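# Seat taper pins in every crank shaft collar

## Task

For every crank shaft, push a taper pin all the way into the hole in its collar. Each pin can only seat completely when it enters its hole from the correct one of the two sides. A pin counts only if it stays fully seated on its own once the grippers let go; anything held there only by the robot does not count.

## Robot and tools

Robot: two xArm7 arms, named left_arm and right_arm, each with a parallel two-finger gripper. Shared scene frame: origin on the table top midway between the arms, +z up, +x pointing out over the table. left_arm sits on the +y side and right_arm on the -y side; the names do not refer to sides of any image. URDF root of left_arm is at (-0.026, +0.406, 0) m with quat_wxyz (+1.000, 0, 0, -0.025). right_arm's root is at (+0.048, -0.275, 0) m with quat_wxyz (+1.000, 0, 0, -0.016).

Gripper geometry: the fingers extend along the gripper's +z axis and separate along its y axis. The reported end-effector point lies between the finger pads with the fingers shut, roughly 2 cm short of the tips. Closing pushes the tips about 10 mm further along +z.

Tool execute_actions. Argument actions is a list holding zero or one entry; optional pictures (boolean) turns camera images on or off for that result (default on). An empty list commands nothing and just reports the state. An entry with only steps (1 to 300) is a wait: no new command, returns after that many 1/30 s steps counted from the previous result, and time you spend writing counts toward it. An entry with rows is a motion: rows is a list of 1 to 15 rows, steps is 1 to 15 (default 15); row k is used on step k and the final row repeats for any remaining steps. A refused call sends nothing.

Each row is one flat list of 16 numbers, each in [-1, 1], always covering both arms: left_arm's 7 joint values then its opening, then right_arm's 7 joint values then its opening. Joint order: waist, shoulder, upper arm roll, elbow, forearm roll, wrist pitch, wrist roll. Joint values are offsets, not poses, scaled so 1.0 = 2.036 rad. They are measured from the joint angles in the most recent result that listed them; before any such result in the scene, and for a second or later call in the same reply, they are measured from where the robot stands when the action begins. Every row is relative to that same reference, not to the row before it. All zeros therefore pulls the arm back to the reference angles; it is not a hold. The opening is absolute: +1 fully open, -1 shut.

Joint ranges (rad): waist -6.283..6.283, shoulder -2.059..2.094, upper arm roll -6.283..6.283, elbow -0.192..3.927, forearm roll -6.283..6.283, wrist pitch -1.693..3.142, wrist roll -6.283..6.283. The true stops may differ by up to 0.010 rad. A request more than 0.010 rad outward beyond a stated end is refused; a request past the real stop is clipped to it, and a result may then say "joint sent to its limit" (possibly about an earlier action still running). Absence of that line does not prove room remains.

Motion limits: joint targets move at most 3.14 rad/s, take 0.16 s to reach that speed, and all joints of an arm are slowed together so they finish together. Each step the target stays within 0.623 rad of the measured angle, and if targets would put the gripper over 70 mm from its measured spot they are all scaled back. Big moves therefore take several calls.

After an action, arms keep heading for the last row sent, even while you think or wait, until they all nearly stop (slow or blocked motion counts as stopped) or a step is HELD; then only a new action moves them further. Fingers still in motion finish moving.

Results: a state line "left_arm: … | right_arm: …" with each gripper's end_effector_position (m), end_effector_quat_wxyz and linear/angular velocities (m/s, rad/s) in the scene frame; printed positions can be off, more so when reaching far. Joint positions and Joint velocities give per arm the 7 joints (rad, rad/s) then the finger-pad gap (m, m/s; 0.084 m fully open). grip_measured is the measured opening on the command scale. "joint command not followed" means a clearance check altered or blocked some joint targets; the rest of the row ran. HELD marks steps where all or part of your row was not sent. MOTOR HOT appears from 65 °C; at 80 °C an OVER-TEMPERATURE FAULT brakes that arm until it cools. Holding loads heats motors, even while idle.

Gripping: to hold something keep the commanded opening well under grip_measured; the larger the gap, the harder the squeeze (about 24 N per pad on objects up to ~6 cm wide). A fast close can press harder and may spring the fingers open. At -1 anything ~0.5 mm or thicker gets full force. Echoing grip_measured still squeezes lightly, less on wider parts, which may slip.

Torque fault: if contact torque on a joint hits its load limit (N m: waist 43.5, shoulder 43.5, upper arm roll 26.1, elbow 26.1, forearm roll 26.1, wrist pitch 17.4, wrist roll 17.4; held weight counts), the arm halts, backs that joint off slightly, pauses 10 s and drops the rest of the call.

Tool zoom_image: camera (cam_high, cam_low, cam_left_wrist, cam_right_wrist) and region [x0, y0, x1, y1] in pixels of that camera's latest image, origin top-left, at most 504 by 504. All four cameras give 504x504 images, in that order; calibration (pinhole plus radial distortion, K, T_world_to_cam) was supplied, may be off by a few degrees and millimetres, and wrist camera poses follow reported joint angles. cam_high looks down from about (0.65, 0.05, 1.16); cam_low looks in from about (0.01, -1.33, 0.52). Wrist camera frame: +z forward, +x right in image, +y down.

Tool read_manual: optional section, only "licences"; returns licence text and moves nothing.

Tool finished_scene: scene (integer, the number of the current scene). A reply with no tool call ends everything.

Avoid: knocking or placing anything off the table, letting the arms collide or push on each other, dropping or slamming parts, forcing pins hard, and stalls or heat faults. Expect occasional brief tugs on a held part or shoves on loose objects. Robot time, smooth motion and low effort are favoured; the sim runs while you write.

Each tool is called after ">>>" by a JSON object that holds its "fn" and its "kwargs".

## Session

>>> {"fn": "execute_actions", "kwargs": {"actions": []}}

Scene clock: 0.00 s of 6600.00 s.
left_arm: end_effector_position=(+0.2694, +0.5992, +0.2553) grip_measured=+1.00 end_effector_quat_wxyz=(+0.259, +0.805, +0.000, -0.534) end_effector_velocity=(-0.000, -0.000, -0.000) end_effector_angular_velocity=(-0.001, -0.000, +0.000) | right_arm: end_effector_position=(+0.7383, -0.1938, +0.3362) grip_measured=+1.00 end_effector_quat_wxyz=(+0.306, +0.261, +0.885, +0.235) end_effector_velocity=(+0.000, -0.002, -0.000) end_effector_angular_velocity=(-0.001, +0.000, -0.003)
Joint positions: left_arm=[ 0.581  0.673 -0.018  1.845  0.1    2.441  0.536  0.084] | right_arm=[-0.123  0.26   0.273  1.397  0.346  0.401 -2.752  0.084]
Joint velocities: left_arm=[ 0.     0.    -0.    -0.001 -0.001 -0.     0.001 -0.   ] | right_arm=[ 0.     0.    -0.004 -0.    -0.    -0.     0.    -0.   ]
Motor temperatures (°C, as the motors report them): left_arm=[30 31 32 31 31 34 30] | right_arm=[29 29 31 31 33 30 35]

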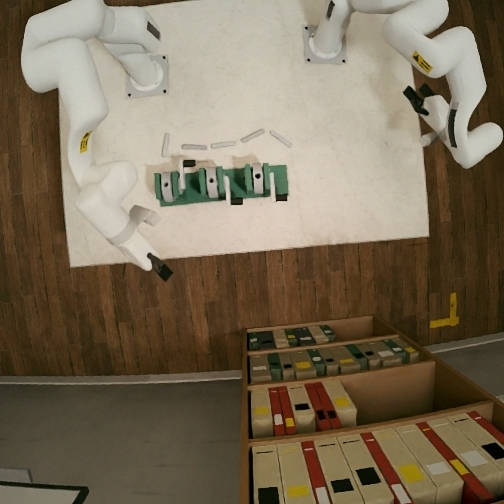

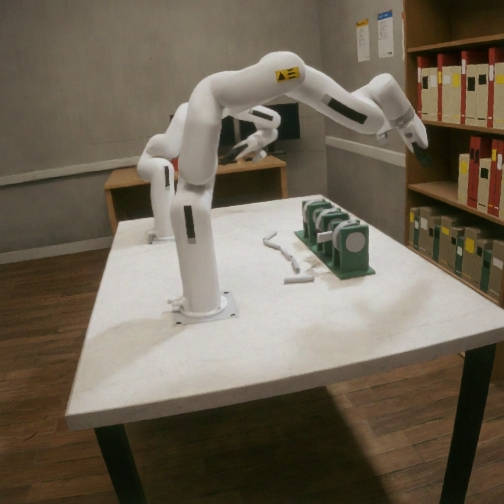

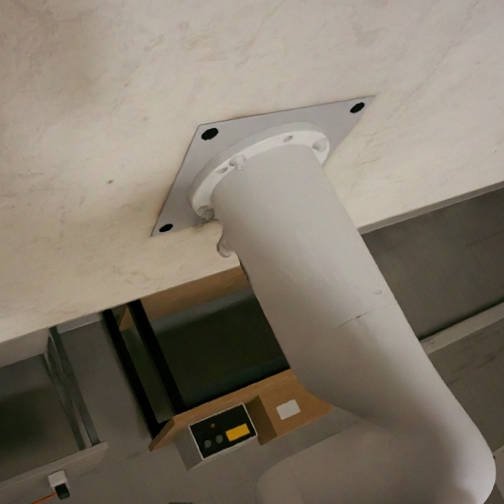

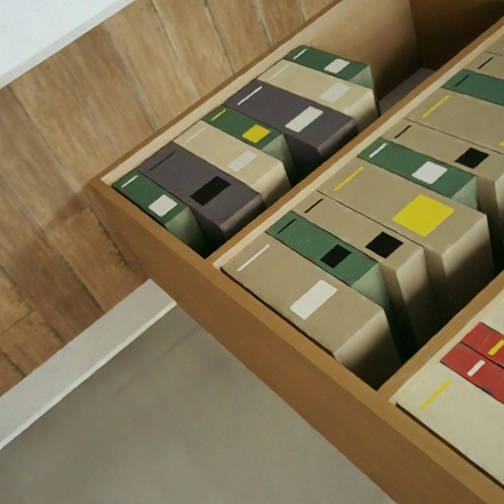

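>>> {"fn": "zoom_image", "kwargs": {"camera": "cam_high", "region": [140, 120, 300, 220]}}

>>> {"fn": "zoom_image", "kwargs": {"camera": "cam_low", "region": [250, 190, 390, 300]}}

Region (140, 120, 300, 220) of cam_high's 504x504 image, scaled by 3.150, with more detail than that image has; it fills the top 315 rows of this view, and the rest is white.

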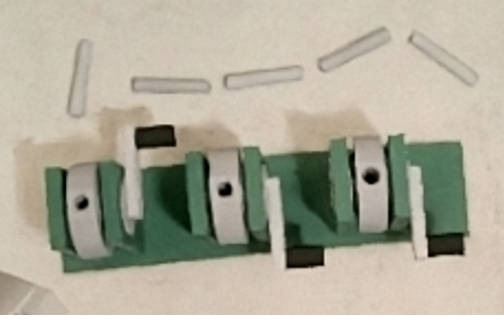

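Region (250, 190, 390, 300) of cam_low's 504x504 image, scaled by 3.600, with more detail than that image has; it fills the top 396 rows of this view, and the rest is white.

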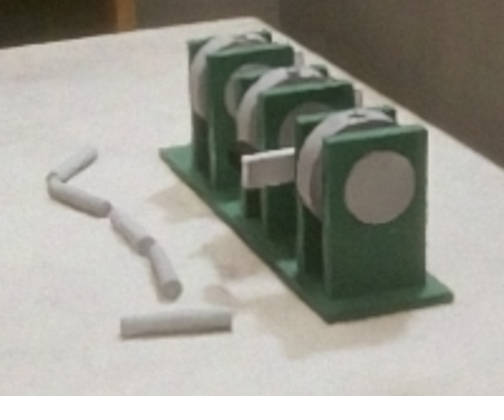

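>>> {"fn": "execute_actions", "kwargs": {"actions": [{"rows": [[0,0,0,0,0,0,0,1, 0.340,-0.129,-0.134,-0.037,-0.170,0.453,1.0,1]], "steps": 15}], "pictures": false}}

>>> {"fn": "execute_actions", "kwargs": {"actions": [{"steps": 30}], "pictures": false}}

Scene clock: 65.20 s of 6600.00 s.
left_arm: end_effector_position=(+0.2694, +0.5992, +0.2553) grip_measured=+1.00 end_effector_quat_wxyz=(+0.259, +0.805, +0.000, -0.534) end_effector_velocity=(+0.000, +0.000, -0.000) end_effector_angular_velocity=(-0.000, -0.001, -0.000) | right_arm: end_effector_position=(+0.6034, -0.0490, +0.3128) grip_measured=+1.00 end_effector_quat_wxyz=(+0.115, +0.281, +0.938, +0.167) end_effector_velocity=(-0.404, +0.178, -0.083) end_effector_angular_velocity=(-0.295, +1.233, -0.511)
Joint positions: left_arm=[ 0.581  0.673 -0.018  1.845  0.1    2.441  0.536  0.084] | right_arm=[ 0.263  0.112  0.121  1.355  0.151  0.861 -2.286  0.084]
Joint velocities: left_arm=[-0.     0.001  0.     0.     0.    -0.001  0.    -0.   ] | right_arm=[ 0.868 -0.322 -0.343 -0.097 -0.427  1.306  1.503 -0.   ]
Motor temperatures (°C, as the motors report them): left_arm=[30 32 32 33 31 35 30] | right_arm=[29 30 31 36 33 31 35]
Steps of this call (steps 1 to 90: nothing new was sent; then 61.70 s passed at rest; steps 91 to 105: all 15 steps of this action). Readings (joint positions):
91: left_arm=[0.581 0.673 -0.018 1.845 0.100 2.441 0.536] | right_arm=[-0.122 0.260 0.273 1.397 0.345 0.402 -2.752]
92: left_arm=[0.581 0.673 -0.018 1.845 0.100 2.441 0.536] | right_arm=[-0.117 0.258 0.269 1.396 0.342 0.408 -2.745]
94: left_arm=[0.581 0.673 -0.018 1.845 0.100 2.441 0.536] | right_arm=[-0.076 0.241 0.243 1.390 0.317 0.454 -2.699]
98: left_arm=[0.581 0.673 -0.018 1.845 0.100 2.441 0.536] | right_arm=[0.053 0.190 0.201 1.378 0.254 0.581 -2.572]
105: the state above

Scene clock: 66.20 s of 6600.00 s.
left_arm: end_effector_position=(+0.2694, +0.5992, +0.2553) grip_measured=+1.00 end_effector_quat_wxyz=(+0.259, +0.805, +0.000, -0.534) end_effector_velocity=(-0.000, -0.000, +0.000) end_effector_angular_velocity=(+0.000, +0.002, +0.000) | right_arm: end_effector_position=(+0.4598, -0.0294, +0.3004) grip_measured=+1.00 end_effector_quat_wxyz=(+0.000, +0.809, +0.587, +0.001) end_effector_velocity=(-0.000, -0.000, +0.001) end_effector_angular_velocity=(-0.001, -0.002, -0.014)
Joint positions: left_arm=[ 0.581  0.673 -0.018  1.845  0.1    2.441  0.536  0.084] | right_arm=[ 0.569 -0.003  0.     1.322 -0.     1.323 -0.718  0.084]
Joint velocities: left_arm=[-0.     0.     0.    -0.001  0.     0.001 -0.001 -0.   ] | right_arm=[ 0.001 -0.002 -0.001 -0.    -0.002  0.001  0.015  0.   ]
Motor temperatures (°C, as the motors report them): left_arm=[30 32 32 33 31 35 30] | right_arm=[29 30 31 36 33 31 35]
Steps of this call (steps 1 to 30: the robot went on to your last target). Readings (joint positions):
1: left_arm=[0.581 0.673 -0.018 1.845 0.100 2.441 0.536] | right_arm=[0.292 0.101 0.110 1.352 0.137 0.905 -2.233]
2: left_arm=[0.581 0.673 -0.018 1.845 0.100 2.441 0.536] | right_arm=[0.321 0.090 0.098 1.349 0.122 0.948 -2.177]
4: left_arm=[0.581 0.673 -0.018 1.845 0.100 2.441 0.536] | right_arm=[0.377 0.069 0.076 1.342 0.094 1.034 -2.048]
8: left_arm=[0.581 0.673 -0.018 1.845 0.100 2.441 0.536] | right_arm=[0.482 0.030 0.035 1.331 0.043 1.191 -1.709]
30: the state above

>>> {"fn": "execute_actions", "kwargs": {"actions": [{"rows": [[0,0,0,0,0,0,0,1, 0,0,0,0,0,0,0.616,1]], "steps": 15}], "pictures": false}}

>>> {"fn": "execute_actions", "kwargs": {"actions": [{"steps": 20}]}}

Scene clock: 70.87 s of 6600.00 s.
left_arm: end_effector_position=(+0.2694, +0.5992, +0.2553) grip_measured=+1.00 end_effector_quat_wxyz=(+0.259, +0.805, +0.000, -0.534) end_effector_velocity=(+0.000, +0.000, -0.000) end_effector_angular_velocity=(-0.000, +0.000, -0.000) | right_arm: end_effector_position=(+0.4598, -0.0295, +0.3004) grip_measured=+1.00 end_effector_quat_wxyz=(-0.000, +0.993, +0.121, +0.001) end_effector_velocity=(+0.000, -0.001, -0.001) end_effector_angular_velocity=(+0.001, +0.003, -2.352)
Joint positions: left_arm=[ 0.581  0.673 -0.018  1.845  0.1    2.441  0.536  0.084] | right_arm=[ 0.569 -0.003  0.     1.322 -0.     1.323  0.295  0.084]
Joint velocities: left_arm=[ 0.  0.  0.  0.  0. -0.  0.  0.] | right_arm=[-0.001  0.    -0.001 -0.001  0.     0.001  2.35  -0.   ]
Motor temperatures (°C, as the motors report them): left_arm=[30 32 32 33 31 35 30] | right_arm=[29 30 31 36 33 31 35]
Steps of this call (steps 1 to 15: the robot went on to your last target; steps 16 to 90: nothing new was sent; then 1.17 s passed at rest; steps 91 to 105: all 15 steps of this action). Readings (joint positions):
91: left_arm=[0.581 0.673 -0.018 1.845 0.100 2.441 0.536] | right_arm=[0.569 -0.003 0.000 1.322 -0.000 1.324 -0.716]
92: left_arm=[0.581 0.673 -0.018 1.845 0.100 2.441 0.536] | right_arm=[0.569 -0.003 0.000 1.322 -0.000 1.324 -0.709]
94: left_arm=[0.581 0.673 -0.018 1.845 0.100 2.441 0.536] | right_arm=[0.569 -0.003 0.000 1.322 -0.000 1.324 -0.659]
98: left_arm=[0.581 0.673 -0.018 1.845 0.100 2.441 0.536] | right_arm=[0.569 -0.003 0.000 1.322 -0.000 1.323 -0.375]
105: the state above

Scene clock: 71.53 s of 6600.00 s.
left_arm: end_effector_position=(+0.2694, +0.5992, +0.2553) grip_measured=+1.00 end_effector_quat_wxyz=(+0.259, +0.805, +0.000, -0.534) end_effector_velocity=(-0.000, -0.000, -0.000) end_effector_angular_velocity=(-0.001, +0.000, +0.000) | right_arm: end_effector_position=(+0.4598, -0.0294, +0.3004) grip_measured=+1.00 end_effector_quat_wxyz=(-0.000, +1.000, +0.001, +0.001) end_effector_velocity=(+0.001, -0.001, -0.000) end_effector_angular_velocity=(-0.000, -0.000, -0.003)
Joint positions: left_arm=[ 0.581  0.673 -0.018  1.845  0.1    2.441  0.536  0.084] | right_arm=[ 0.569 -0.003  0.     1.322 -0.     1.323  0.536  0.084]
Joint velocities: left_arm=[-0.    -0.     0.    -0.001 -0.    -0.     0.    -0.   ] | right_arm=[-0.     0.001 -0.001  0.    -0.    -0.     0.001 -0.   ]
Motor temperatures (°C, as the motors report them): left_arm=[30 32 32 33 31 35 30] | right_arm=[29 30 31 36 33 31 35]
Steps of this call (steps 1 to 20: the robot went on to your last target). Readings (joint positions):
1: left_arm=[0.581 0.673 -0.018 1.845 0.100 2.441 0.536] | right_arm=[0.569 -0.003 0.000 1.322 -0.000 1.323 0.366]
2: left_arm=[0.581 0.673 -0.018 1.845 0.100 2.441 0.536] | right_arm=[0.569 -0.003 0.000 1.322 -0.000 1.323 0.420]
4: left_arm=[0.581 0.673 -0.018 1.845 0.100 2.441 0.536] | right_arm=[0.569 -0.003 0.000 1.322 -0.000 1.323 0.482]
8: left_arm=[0.581 0.673 -0.018 1.845 0.100 2.441 0.536] | right_arm=[0.569 -0.003 0.000 1.322 -0.000 1.323 0.524]
20: the state above
camera_calibration (this result's frames):
cam_left_wrist: T_world_to_cam=[[0.29023, -0.861466, 0.416705, 0.365725], [-0.447112, 0.262926, 0.854963, -0.185245], [-0.846084, -0.43445, -0.308863, 0.698369], [0, 0, 0, 1]] pos_world=[0.401909, 0.667171, 0.221678]
cam_right_wrist: T_world_to_cam=[[0.000717331, -0.999806, 0.0197084, -0.00520714], [-0.99999, -0.000629449, 0.00446493, 0.529099], [-0.00445166, -0.0197114, -0.999796, 0.435647], [0, 0, 0, 1]] pos_world=[0.531037, 0.00371413, 0.433298]

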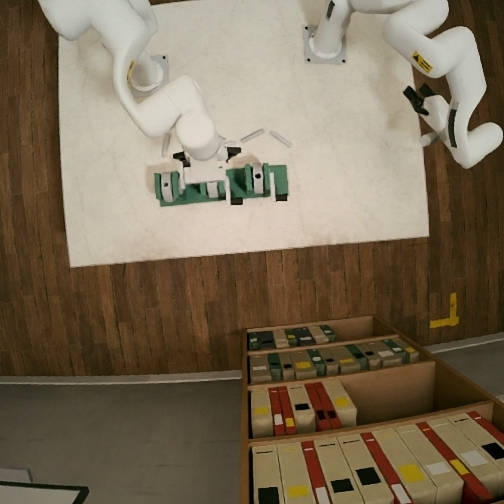

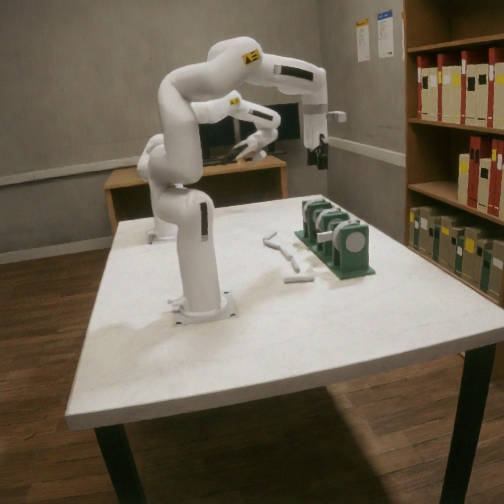

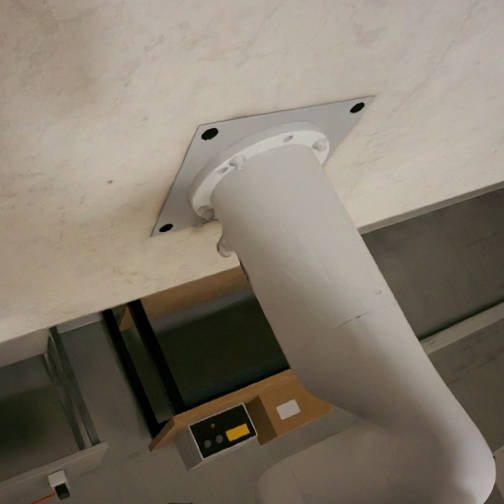

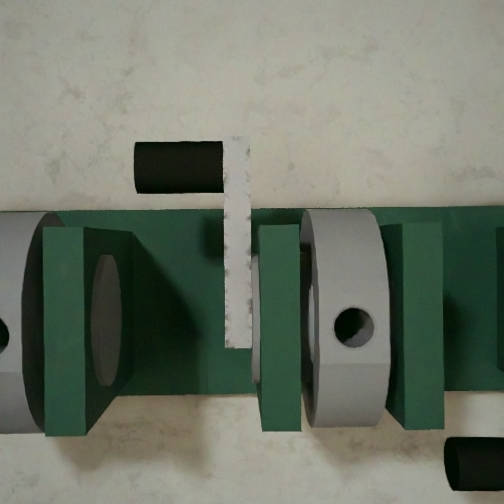

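>>> {"fn": "zoom_image", "kwargs": {"camera": "cam_right_wrist", "region": [290, 260, 420, 390]}}

Region (290, 260, 420, 390) of cam_right_wrist's 504x504 image, scaled by 3.877, with more detail than that image has.

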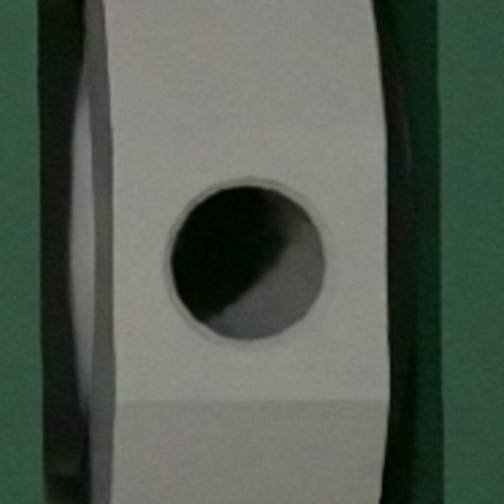

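>>> {"fn": "execute_actions", "kwargs": {"actions": [{"rows": [[0,0,0,0,0,0,0,1, 0.012,-0.283,0,-0.228,0,0.056,0.013,1]], "steps": 15}], "pictures": false}}

>>> {"fn": "execute_actions", "kwargs": {"actions": [{"steps": 15}]}}

Scene clock: 125.57 s of 6600.00 s.
left_arm: end_effector_position=(+0.2694, +0.5992, +0.2553) grip_measured=+1.00 end_effector_quat_wxyz=(+0.259, +0.805, +0.000, -0.534) end_effector_velocity=(+0.000, -0.000, -0.000) end_effector_angular_velocity=(+0.000, +0.001, +0.001) | right_arm: end_effector_position=(+0.3213, -0.1036, +0.3236) grip_measured=+1.00 end_effector_quat_wxyz=(-0.000, +1.000, +0.000, +0.001) end_effector_velocity=(-0.138, -0.078, -0.021) end_effector_angular_velocity=(-0.001, +0.003, -0.003)
Joint positions: left_arm=[ 0.581  0.673 -0.018  1.845  0.1    2.441  0.536  0.084] | right_arm=[ 0.591 -0.535  0.     0.896 -0.     1.429  0.56   0.084]
Joint velocities: left_arm=[ 0.     0.001  0.     0.001 -0.001  0.001 -0.001  0.   ] | right_arm=[ 0.024 -0.555 -0.002 -0.45  -0.     0.108  0.026  0.   ]
Motor temperatures (°C, as the motors report them): left_arm=[30 33 32 34 31 35 30] | right_arm=[29 30 31 36 33 30 35]
Steps of this call (steps 1 to 15: the robot went on to your last target; steps 16 to 90: nothing new was sent; then 50.53 s passed at rest; steps 91 to 105: all 15 steps of this action). Readings (joint positions):
91: left_arm=[0.581 0.673 -0.018 1.845 0.100 2.441 0.536] | right_arm=[0.569 -0.003 0.000 1.322 -0.000 1.324 0.536]
92: left_arm=[0.581 0.673 -0.018 1.845 0.100 2.441 0.536] | right_arm=[0.569 -0.008 0.000 1.317 -0.000 1.324 0.536]
94: left_arm=[0.581 0.673 -0.018 1.845 0.100 2.441 0.536] | right_arm=[0.571 -0.053 0.000 1.275 -0.000 1.334 0.539]
98: left_arm=[0.581 0.673 -0.018 1.845 0.100 2.441 0.536] | right_arm=[0.579 -0.241 0.000 1.131 -0.000 1.370 0.547]
105: the state above

Scene clock: 126.07 s of 6600.00 s.
left_arm: end_effector_position=(+0.2694, +0.5992, +0.2553) grip_measured=+1.00 end_effector_quat_wxyz=(+0.259, +0.805, +0.000, -0.534) end_effector_velocity=(-0.000, -0.000, -0.000) end_effector_angular_velocity=(-0.000, +0.002, +0.000) | right_arm: end_effector_position=(+0.3102, -0.1099, +0.3202) grip_measured=+1.00 end_effector_quat_wxyz=(+0.001, +1.000, +0.000, -0.001) end_effector_velocity=(-0.001, -0.001, +0.001) end_effector_angular_velocity=(+0.002, -0.002, +0.001)
Joint positions: left_arm=[ 0.581  0.673 -0.018  1.845  0.1    2.441  0.536  0.084] | right_arm=[ 0.593 -0.578  0.     0.858 -0.     1.437  0.562  0.084]
Joint velocities: left_arm=[-0.     0.002  0.     0.     0.     0.001 -0.001 -0.   ] | right_arm=[ 0.    -0.006 -0.    -0.002  0.     0.001 -0.001  0.   ]
Motor temperatures (°C, as the motors report them): left_arm=[30 33 32 34 31 35 30] | right_arm=[29 29 31 36 33 30 35]
Steps of this call (steps 1 to 15: the robot went on to your last target). Readings (joint positions):
1: left_arm=[0.581 0.673 -0.018 1.845 0.100 2.441 0.536] | right_arm=[0.592 -0.550 0.000 0.883 -0.000 1.432 0.561]
2: left_arm=[0.581 0.673 -0.018 1.845 0.100 2.441 0.536] | right_arm=[0.592 -0.559 0.000 0.875 -0.000 1.433 0.561]
4: left_arm=[0.581 0.673 -0.018 1.845 0.100 2.441 0.536] | right_arm=[0.593 -0.568 0.000 0.866 -0.000 1.435 0.562]
8: left_arm=[0.581 0.673 -0.018 1.845 0.100 2.441 0.536] | right_arm=[0.593 -0.574 0.000 0.860 -0.000 1.437 0.562]
15: the state above
camera_calibration (this result's frames):
cam_right_wrist: T_world_to_cam=[[-0.00135867, -0.999776, 0.0211231, -0.085756], [-0.999978, 0.00149581, 0.00647789, 0.378894], [-0.00650804, -0.0211138, -0.999756, 0.45374], [0, 0, 0, 1]] pos_world=[0.381722, -0.0767234, 0.452986]

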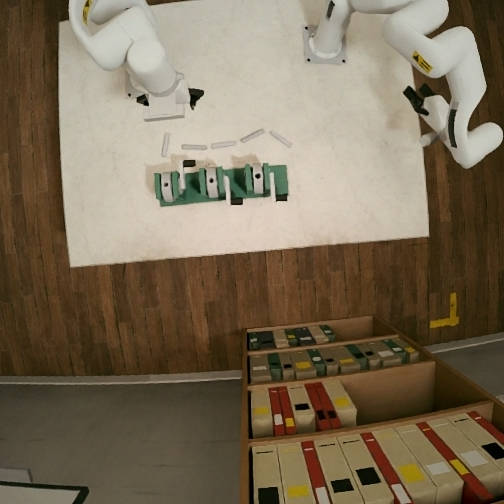

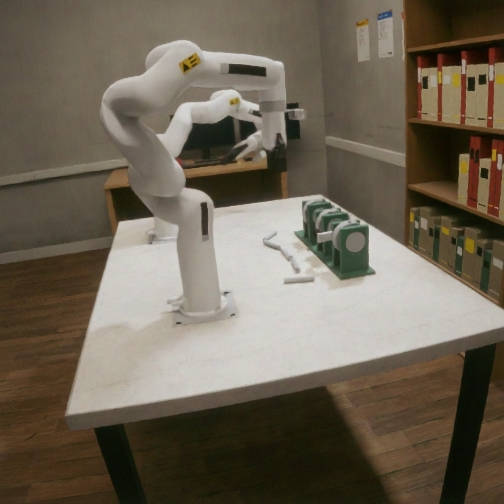

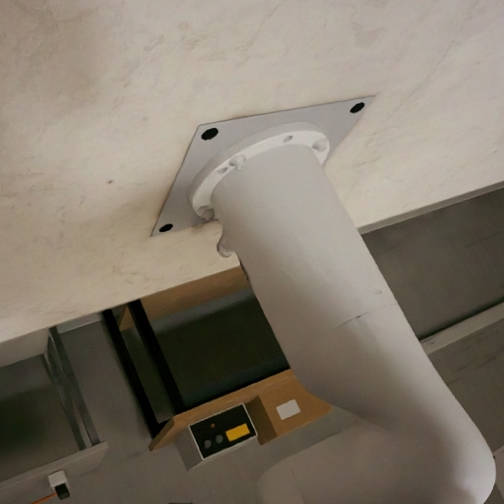

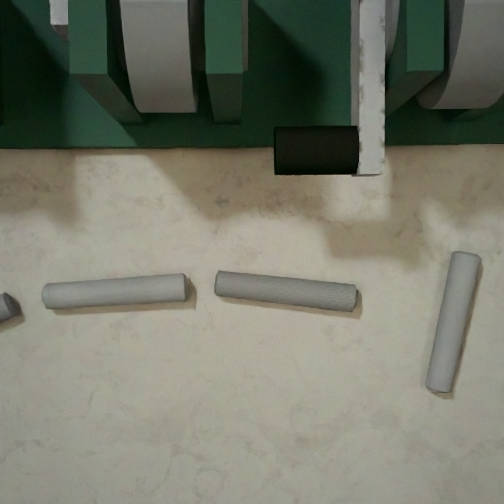

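>>> {"fn": "zoom_image", "kwargs": {"camera": "cam_right_wrist", "region": [0, 230, 504, 410]}}

Region (0, 230, 504, 410) of cam_right_wrist's 504x504 image, scaled by 1.000; it fills the top 180 rows of this view, and the rest is white.

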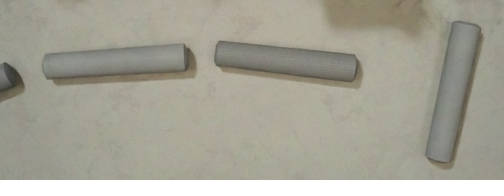

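>>> {"fn": "zoom_image", "kwargs": {"camera": "cam_right_wrist", "region": [30, 250, 210, 330]}}

>>> {"fn": "zoom_image", "kwargs": {"camera": "cam_right_wrist", "region": [200, 250, 380, 330]}}

>>> {"fn": "zoom_image", "kwargs": {"camera": "cam_right_wrist", "region": [380, 240, 504, 410]}}

Region (30, 250, 210, 330) of cam_right_wrist's 504x504 image, scaled by 2.800, with more detail than that image has.

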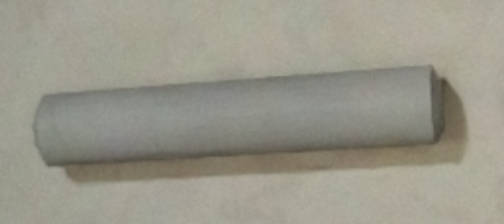

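Region (200, 250, 380, 330) of cam_right_wrist's 504x504 image, scaled by 2.800, with more detail than that image has.

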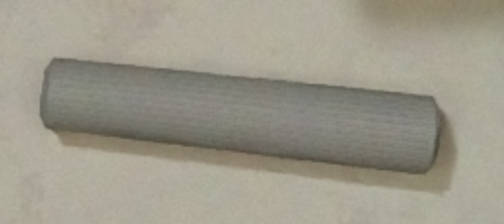

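Region (380, 240, 504, 410) of cam_right_wrist's 504x504 image, scaled by 2.965, with more detail than that image has; it fills the left 368 columns of this view, and the rest is white.

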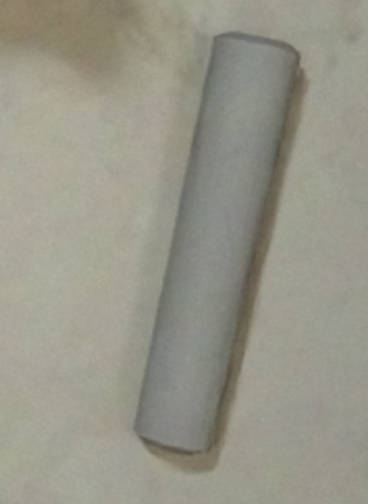

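>>> {"fn": "execute_actions", "kwargs": {"actions": [{"rows": [[0,0,0,0,0,0,0,1, 0.147,0.319,0,0.369,0,0.050,0.147,1]], "steps": 15}], "pictures": false}}

>>> {"fn": "execute_actions", "kwargs": {"actions": [{"steps": 25}]}}

Scene clock: 149.43 s of 6600.00 s.
left_arm: end_effector_position=(+0.2694, +0.5992, +0.2553) grip_measured=+1.00 end_effector_quat_wxyz=(+0.259, +0.805, +0.000, -0.534) end_effector_velocity=(+0.000, +0.000, +0.000) end_effector_angular_velocity=(+0.002, -0.002, +0.000) | right_arm: end_effector_position=(+0.3642, +0.0449, +0.3665) grip_measured=+1.00 end_effector_quat_wxyz=(+0.003, +1.000, +0.000, -0.003) end_effector_velocity=(+0.072, +0.415, +0.051) end_effector_angular_velocity=(+0.035, -0.040, +0.002)
Joint positions: left_arm=[ 0.581  0.673 -0.018  1.845  0.1    2.441  0.536  0.084] | right_arm=[ 0.823 -0.081  0.     1.426 -0.     1.515  0.792  0.084]
Joint velocities: left_arm=[-0.    -0.     0.     0.003 -0.     0.    -0.001  0.   ] | right_arm=[ 0.535  1.168 -0.     1.402  0.     0.181  0.532 -0.   ]
Motor temperatures (°C, as the motors report them): left_arm=[30 33 32 34 31 35 30] | right_arm=[29 29 31 36 33 30 35]
Steps of this call (steps 1 to 15: the robot went on to your last target; steps 16 to 90: nothing new was sent; then 19.87 s passed at rest; steps 91 to 105: all 15 steps of this action). Readings (joint positions):
91: left_arm=[0.581 0.673 -0.018 1.845 0.100 2.441 0.536] | right_arm=[0.594 -0.578 0.000 0.858 -0.000 1.438 0.563]
92: left_arm=[0.581 0.673 -0.018 1.845 0.100 2.441 0.536] | right_arm=[0.596 -0.573 -0.000 0.864 -0.000 1.439 0.566]
94: left_arm=[0.581 0.673 -0.018 1.845 0.100 2.441 0.536] | right_arm=[0.619 -0.526 -0.002 0.912 -0.001 1.448 0.590]
98: left_arm=[0.581 0.673 -0.018 1.845 0.100 2.441 0.536] | right_arm=[0.698 -0.353 0.001 1.096 -0.000 1.473 0.667]
105: the state above

Scene clock: 150.27 s of 6600.00 s.
left_arm: end_effector_position=(+0.2694, +0.5992, +0.2553) grip_measured=+1.00 end_effector_quat_wxyz=(+0.259, +0.805, +0.000, -0.534) end_effector_velocity=(-0.000, +0.000, -0.000) end_effector_angular_velocity=(+0.001, +0.002, +0.000) | right_arm: end_effector_position=(+0.3701, +0.0998, +0.3701) grip_measured=+1.00 end_effector_quat_wxyz=(+0.001, +1.000, -0.000, -0.000) end_effector_velocity=(-0.000, +0.000, +0.000) end_effector_angular_velocity=(-0.000, +0.000, +0.002)
Joint positions: left_arm=[ 0.581  0.673 -0.018  1.845  0.1    2.441  0.536  0.084] | right_arm=[ 0.892  0.071  0.     1.609 -0.     1.539  0.861  0.084]
Joint velocities: left_arm=[ 0.     0.001  0.    -0.     0.001 -0.    -0.001  0.   ] | right_arm=[ 0.001  0.001 -0.     0.001 -0.     0.001 -0.001  0.   ]
Motor temperatures (°C, as the motors report them): left_arm=[30 33 32 34 31 35 30] | right_arm=[29 29 31 36 33 30 35]
Steps of this call (steps 1 to 25: the robot went on to your last target). Readings (joint positions):
1: left_arm=[0.581 0.673 -0.018 1.845 0.100 2.441 0.536] | right_arm=[0.840 -0.042 0.000 1.472 -0.000 1.521 0.809]
2: left_arm=[0.581 0.673 -0.018 1.845 0.100 2.441 0.536] | right_arm=[0.857 -0.007 0.001 1.514 -0.000 1.526 0.825]
4: left_arm=[0.581 0.673 -0.018 1.845 0.100 2.441 0.536] | right_arm=[0.878 0.039 0.003 1.565 0.000 1.533 0.845]
8: left_arm=[0.581 0.673 -0.018 1.845 0.100 2.441 0.536] | right_arm=[0.889 0.064 0.000 1.599 -0.000 1.538 0.858]
25: the state above
camera_calibration (this result's frames):
cam_right_wrist: T_world_to_cam=[[-0.00148968, -0.999774, 0.0211879, 0.122985], [-0.99998, 0.0016202, 0.00614428, 0.438301], [-0.00617723, -0.0211783, -0.999757, 0.508251], [0, 0, 0, 1]] pos_world=[0.441615, 0.133011, 0.502828]

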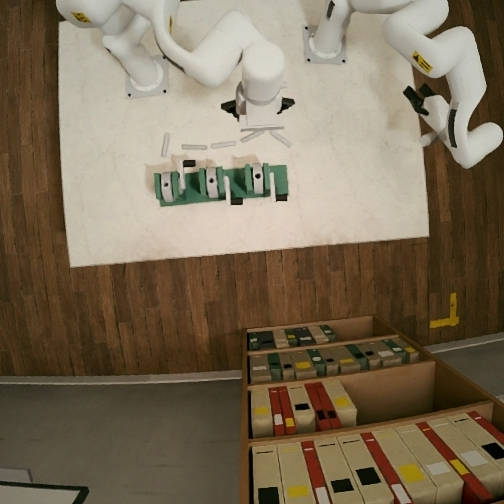

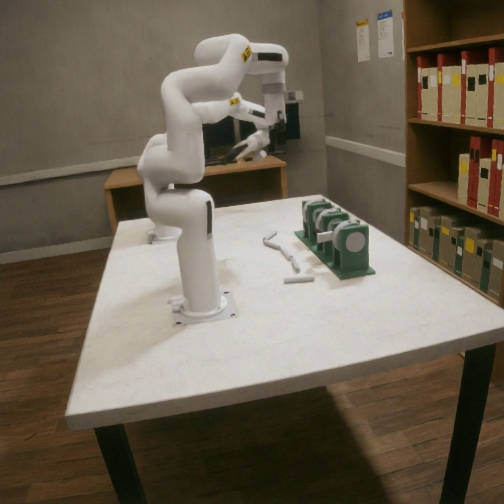

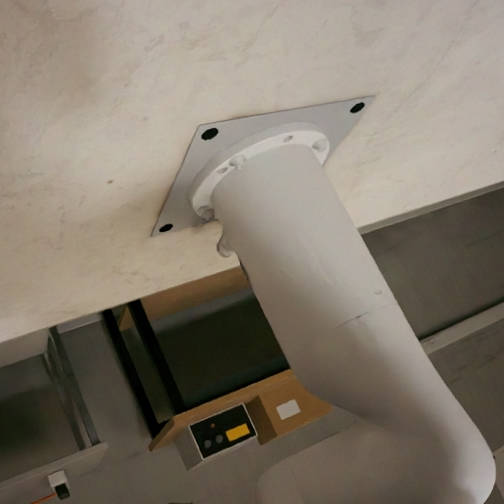

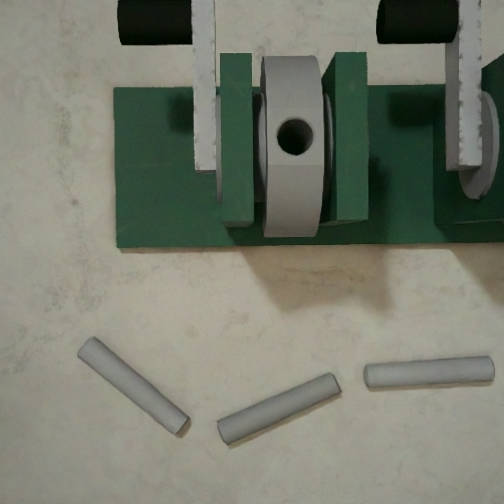

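>>> {"fn": "zoom_image", "kwargs": {"camera": "cam_right_wrist", "region": [60, 320, 360, 460]}}

>>> {"fn": "zoom_image", "kwargs": {"camera": "cam_right_wrist", "region": [240, 80, 360, 200]}}

Region (60, 320, 360, 460) of cam_right_wrist's 504x504 image, scaled by 1.680, with more detail than that image has; it fills the top 235 rows of this view, and the rest is white.

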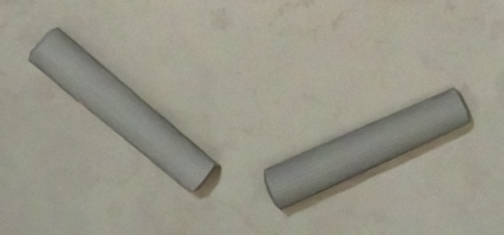

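Region (240, 80, 360, 200) of cam_right_wrist's 504x504 image, scaled by 4.200, with more detail than that image has.

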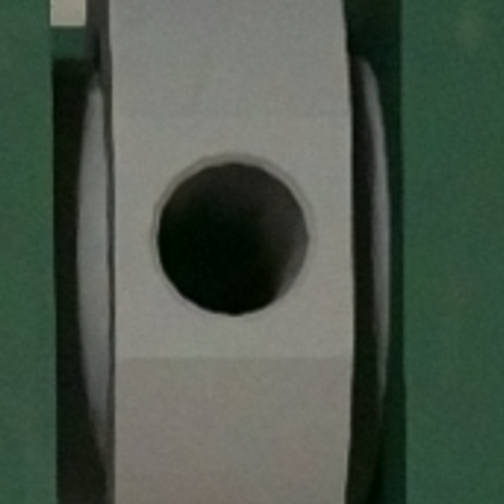

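>>> {"fn": "zoom_image", "kwargs": {"camera": "cam_right_wrist", "region": [65, 325, 205, 445]}}

>>> {"fn": "zoom_image", "kwargs": {"camera": "cam_right_wrist", "region": [205, 355, 355, 455]}}

>>> {"fn": "zoom_image", "kwargs": {"camera": "cam_right_wrist", "region": [354, 335, 504, 415]}}

Region (65, 325, 205, 445) of cam_right_wrist's 504x504 image, scaled by 3.600, with more detail than that image has; it fills the top 432 rows of this view, and the rest is white.

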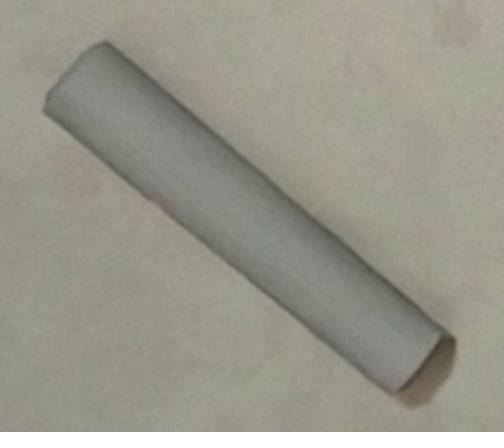

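Region (205, 355, 355, 455) of cam_right_wrist's 504x504 image, scaled by 3.360, with more detail than that image has.

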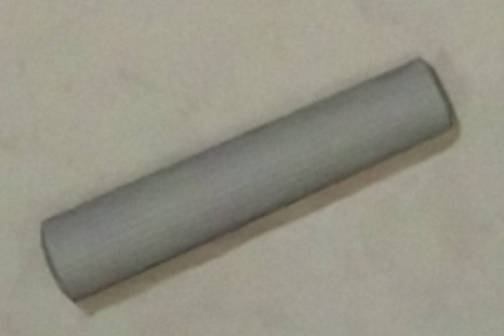

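Region (354, 335, 504, 415) of cam_right_wrist's 504x504 image, scaled by 3.360, with more detail than that image has; it fills the top 269 rows of this view, and the rest is white.

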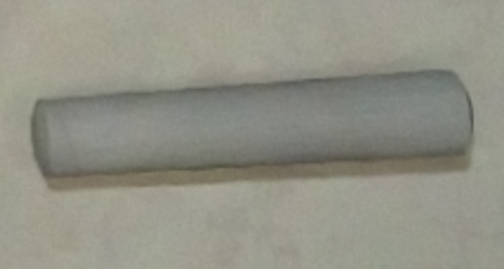

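>>> {"fn": "execute_actions", "kwargs": {"actions": [{"rows": [[0,0,0,0,0,0,0,1, -0.356,-0.183,0,-0.193,0,-0.010,-0.357,1]], "steps": 15}], "pictures": false}}

>>> {"fn": "execute_actions", "kwargs": {"actions": [{"steps": 25}]}}

Scene clock: 177.70 s of 6600.00 s.
left_arm: end_effector_position=(+0.2694, +0.5992, +0.2553) grip_measured=+1.00 end_effector_quat_wxyz=(+0.259, +0.805, +0.000, -0.534) end_effector_velocity=(-0.000, -0.000, +0.000) end_effector_angular_velocity=(+0.001, -0.000, +0.000) | right_arm: end_effector_position=(+0.4364, -0.0828, +0.3751) grip_measured=+1.00 end_effector_quat_wxyz=(+0.000, +1.000, -0.000, -0.000) end_effector_velocity=(+0.060, -0.450, -0.003) end_effector_angular_velocity=(+0.002, -0.002, +0.001)
Joint positions: left_arm=[ 0.581  0.673 -0.018  1.845  0.1    2.441  0.536  0.084] | right_arm=[ 0.492 -0.138 -0.001  1.388 -0.     1.528  0.461  0.084]
Joint velocities: left_arm=[ 0.    -0.001 -0.    -0.001 -0.    -0.    -0.    -0.   ] | right_arm=[-0.995 -0.499  0.003 -0.524 -0.    -0.028 -0.994  0.   ]
Motor temperatures (°C, as the motors report them): left_arm=[30 33 32 34 31 35 30] | right_arm=[29 30 31 36 33 30 35]
Steps of this call (steps 1 to 15: the robot went on to your last target; steps 16 to 90: nothing new was sent; then 23.93 s passed at rest; steps 91 to 105: all 15 steps of this action). Readings (joint positions):
91: left_arm=[0.581 0.673 -0.018 1.845 0.100 2.441 0.536] | right_arm=[0.892 0.071 0.000 1.609 -0.000 1.539 0.861]
92: left_arm=[0.581 0.673 -0.018 1.845 0.100 2.441 0.536] | right_arm=[0.887 0.068 0.002 1.605 -0.000 1.539 0.854]
94: left_arm=[0.581 0.673 -0.018 1.845 0.100 2.441 0.536] | right_arm=[0.846 0.044 0.008 1.576 0.001 1.537 0.809]
98: left_arm=[0.581 0.673 -0.018 1.845 0.100 2.441 0.536] | right_arm=[0.719 -0.025 -0.001 1.507 -0.000 1.534 0.686]
105: the state above

Scene clock: 178.53 s of 6600.00 s.
left_arm: end_effector_position=(+0.2694, +0.5992, +0.2553) grip_measured=+1.00 end_effector_quat_wxyz=(+0.259, +0.805, +0.000, -0.534) end_effector_velocity=(+0.000, +0.000, +0.001) end_effector_angular_velocity=(+0.001, -0.001, +0.001) | right_arm: end_effector_position=(+0.4298, -0.2221, +0.3699) grip_measured=+1.00 end_effector_quat_wxyz=(+0.000, +1.000, +0.001, -0.001) end_effector_velocity=(-0.000, -0.002, +0.000) end_effector_angular_velocity=(+0.000, -0.000, -0.003)
Joint positions: left_arm=[ 0.581  0.673 -0.018  1.845  0.1    2.441  0.536  0.084] | right_arm=[ 0.168 -0.301  0.001  1.216 -0.     1.519  0.135  0.084]
Joint velocities: left_arm=[ 0.    -0.001  0.     0.001 -0.     0.    -0.001 -0.   ] | right_arm=[-0.003 -0.001 -0.002 -0.001 -0.     0.    -0.002  0.   ]
Motor temperatures (°C, as the motors report them): left_arm=[30 33 32 34 31 35 30] | right_arm=[29 30 31 36 33 30 35]
Steps of this call (steps 1 to 25: the robot went on to your last target). Readings (joint positions):
1: left_arm=[0.581 0.673 -0.018 1.845 0.100 2.441 0.536] | right_arm=[0.459 -0.155 -0.001 1.371 -0.000 1.527 0.427]
2: left_arm=[0.581 0.673 -0.018 1.845 0.100 2.441 0.536] | right_arm=[0.425 -0.172 -0.001 1.353 -0.000 1.526 0.393]
4: left_arm=[0.581 0.673 -0.018 1.845 0.100 2.441 0.536] | right_arm=[0.357 -0.206 -0.001 1.317 -0.000 1.524 0.325]
8: left_arm=[0.581 0.673 -0.018 1.845 0.100 2.441 0.536] | right_arm=[0.225 -0.273 -0.002 1.247 -0.001 1.521 0.194]
25: the state above
camera_calibration (this result's frames):
cam_right_wrist: T_world_to_cam=[[0.00124635, -0.999787, 0.0205937, -0.199705], [-0.999976, -0.00110533, 0.0068577, 0.497689], [-0.00683348, -0.0206017, -0.999764, 0.502018], [0, 0, 0, 1]] pos_world=[0.501356, -0.18877, 0.5026]

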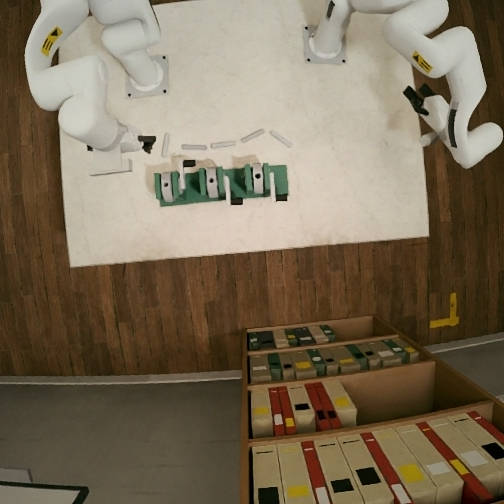

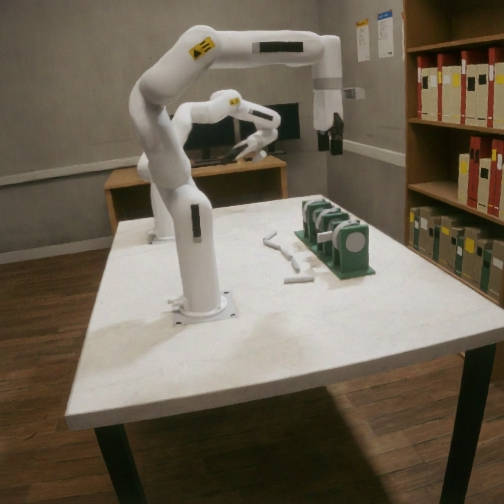

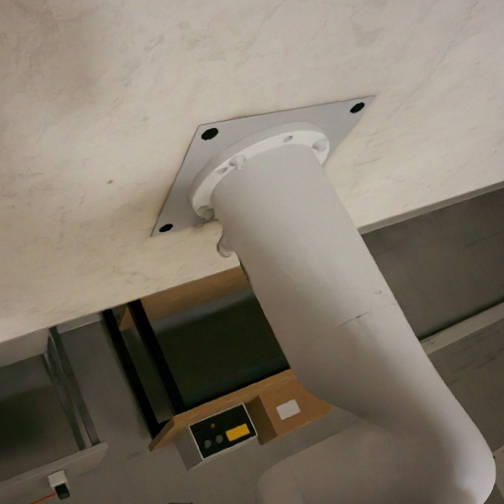

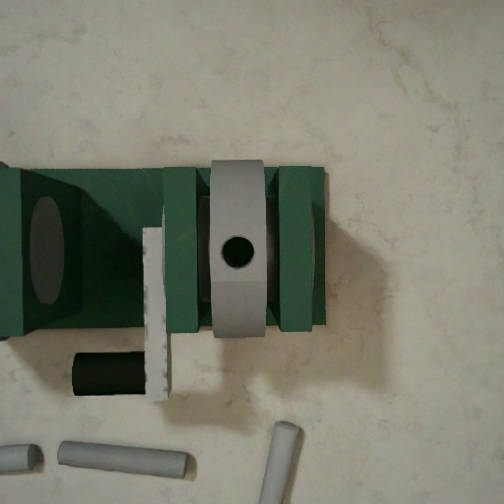

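>>> {"fn": "zoom_image", "kwargs": {"camera": "cam_right_wrist", "region": [180, 190, 300, 310]}}

Region (180, 190, 300, 310) of cam_right_wrist's 504x504 image, scaled by 4.200, with more detail than that image has.

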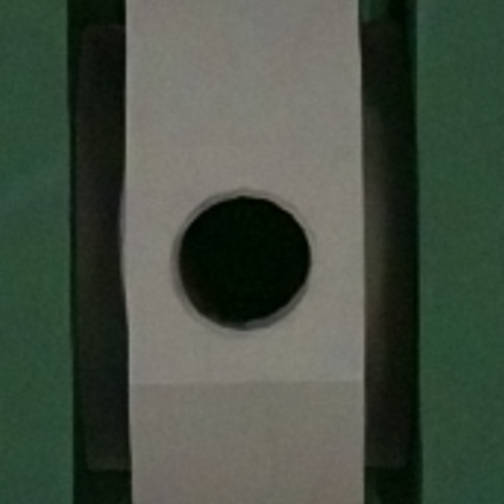

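>>> {"fn": "execute_actions", "kwargs": {"actions": [{"rows": [[0,0,0,0,0,0,0,1, 0.132,0.086,0,-0.203,0,-0.290,-0.639,1]], "steps": 15}], "pictures": false}}

>>> {"fn": "execute_actions", "kwargs": {"actions": [{"steps": 25}]}}

Scene clock: 297.37 s of 6600.00 s.
left_arm: end_effector_position=(+0.2694, +0.5992, +0.2553) grip_measured=+1.00 end_effector_quat_wxyz=(+0.259, +0.805, +0.000, -0.534) end_effector_velocity=(+0.000, +0.000, +0.000) end_effector_angular_velocity=(+0.001, -0.001, -0.000) | right_arm: end_effector_position=(+0.4421, -0.1400, +0.2252) grip_measured=+1.00 end_effector_quat_wxyz=(+0.000, +0.912, +0.411, -0.001) end_effector_velocity=(-0.055, +0.164, -0.307) end_effector_angular_velocity=(+0.006, -0.000, +2.842)
Joint positions: left_arm=[ 0.581  0.673 -0.018  1.845  0.1    2.441  0.536  0.084] | right_arm=[ 0.36  -0.175  0.001  0.921 -0.     1.097 -0.517  0.084]
Joint velocities: left_arm=[-0.     0.    -0.     0.002  0.    -0.    -0.    -0.   ] | right_arm=[ 0.415  0.269 -0.001 -0.634  0.001 -0.905 -2.427  0.   ]
Motor temperatures (°C, as the motors report them): left_arm=[30 33 32 34 31 35 30] | right_arm=[29 29 31 37 33 30 35]
Steps of this call (steps 1 to 15: the robot went on to your last target; steps 16 to 90: nothing new was sent; then 115.33 s passed at rest; steps 91 to 105: all 15 steps of this action). Readings (joint positions):
91: left_arm=[0.581 0.673 -0.018 1.845 0.100 2.441 0.536] | right_arm=[0.168 -0.301 0.000 1.216 -0.000 1.518 0.134]
92: left_arm=[0.581 0.673 -0.018 1.845 0.100 2.441 0.536] | right_arm=[0.170 -0.300 -0.000 1.213 -0.000 1.512 0.127]
94: left_arm=[0.581 0.673 -0.018 1.845 0.100 2.441 0.536] | right_arm=[0.190 -0.290 -0.003 1.186 -0.001 1.465 0.078]
98: left_arm=[0.581 0.673 -0.018 1.845 0.100 2.441 0.536] | right_arm=[0.255 -0.243 0.001 1.081 -0.000 1.327 -0.088]
105: the state above

Scene clock: 298.20 s of 6600.00 s.
left_arm: end_effector_position=(+0.2694, +0.5992, +0.2553) grip_measured=+1.00 end_effector_quat_wxyz=(+0.259, +0.805, +0.000, -0.534) end_effector_velocity=(+0.000, +0.000, +0.001) end_effector_angular_velocity=(+0.002, -0.001, +0.000) | right_arm: end_effector_position=(+0.4271, -0.1120, +0.1700) grip_measured=+1.00 end_effector_quat_wxyz=(+0.000, +0.707, +0.707, +0.000) end_effector_velocity=(-0.000, +0.001, -0.001) end_effector_angular_velocity=(-0.000, +0.002, +0.002)
Joint positions: left_arm=[ 0.581  0.673 -0.018  1.845  0.1    2.441  0.536  0.084] | right_arm=[ 0.437 -0.126  0.     0.803 -0.     0.928 -1.166  0.084]
Joint velocities: left_arm=[ 0.    -0.002  0.     0.001  0.     0.001 -0.001 -0.   ] | right_arm=[ 0.     0.002  0.001 -0.001  0.    -0.001 -0.001  0.   ]
Motor temperatures (°C, as the motors report them): left_arm=[30 33 32 34 31 35 30] | right_arm=[29 29 31 37 33 30 35]
Steps of this call (steps 1 to 25: the robot went on to your last target). Readings (joint positions):
1: left_arm=[0.581 0.673 -0.018 1.845 0.100 2.441 0.536] | right_arm=[0.374 -0.166 0.001 0.900 -0.000 1.068 -0.603]
2: left_arm=[0.581 0.673 -0.018 1.845 0.100 2.441 0.536] | right_arm=[0.387 -0.158 0.001 0.880 -0.000 1.040 -0.694]
4: left_arm=[0.581 0.673 -0.018 1.845 0.100 2.441 0.536] | right_arm=[0.408 -0.144 0.001 0.847 -0.000 0.993 -0.877]
8: left_arm=[0.581 0.673 -0.018 1.845 0.100 2.441 0.536] | right_arm=[0.431 -0.129 0.001 0.813 -0.000 0.944 -1.098]
25: the state above
camera_calibration (this result's frames):
cam_right_wrist: T_world_to_cam=[[0.999782, -0.000302357, 0.0208995, -0.40015], [-0.000414293, -0.999986, 0.0053518, -0.0420819], [0.0208975, -0.00535929, -0.999767, 0.294288], [0, 0, 0, 1]] pos_world=[0.393895, -0.0406251, 0.302808]

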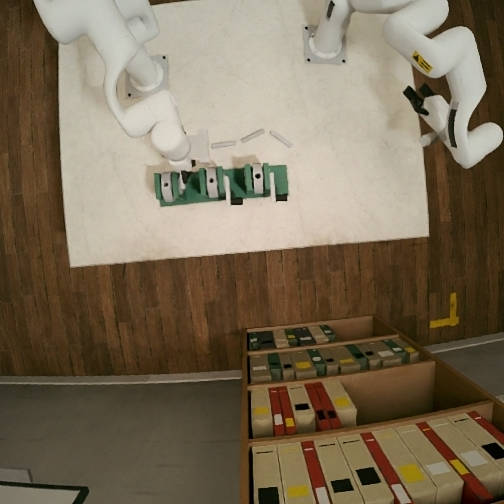

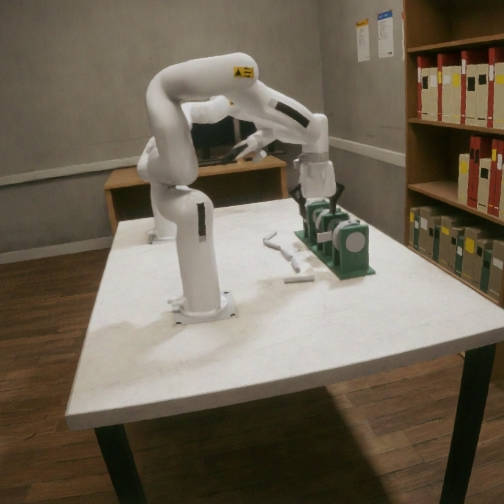

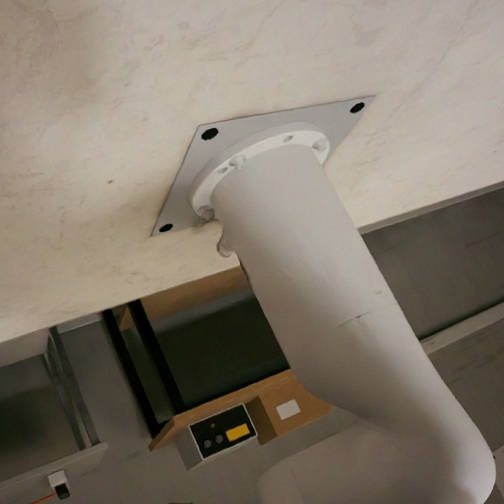

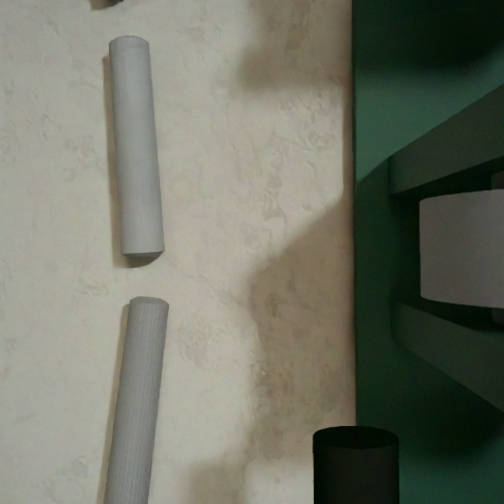

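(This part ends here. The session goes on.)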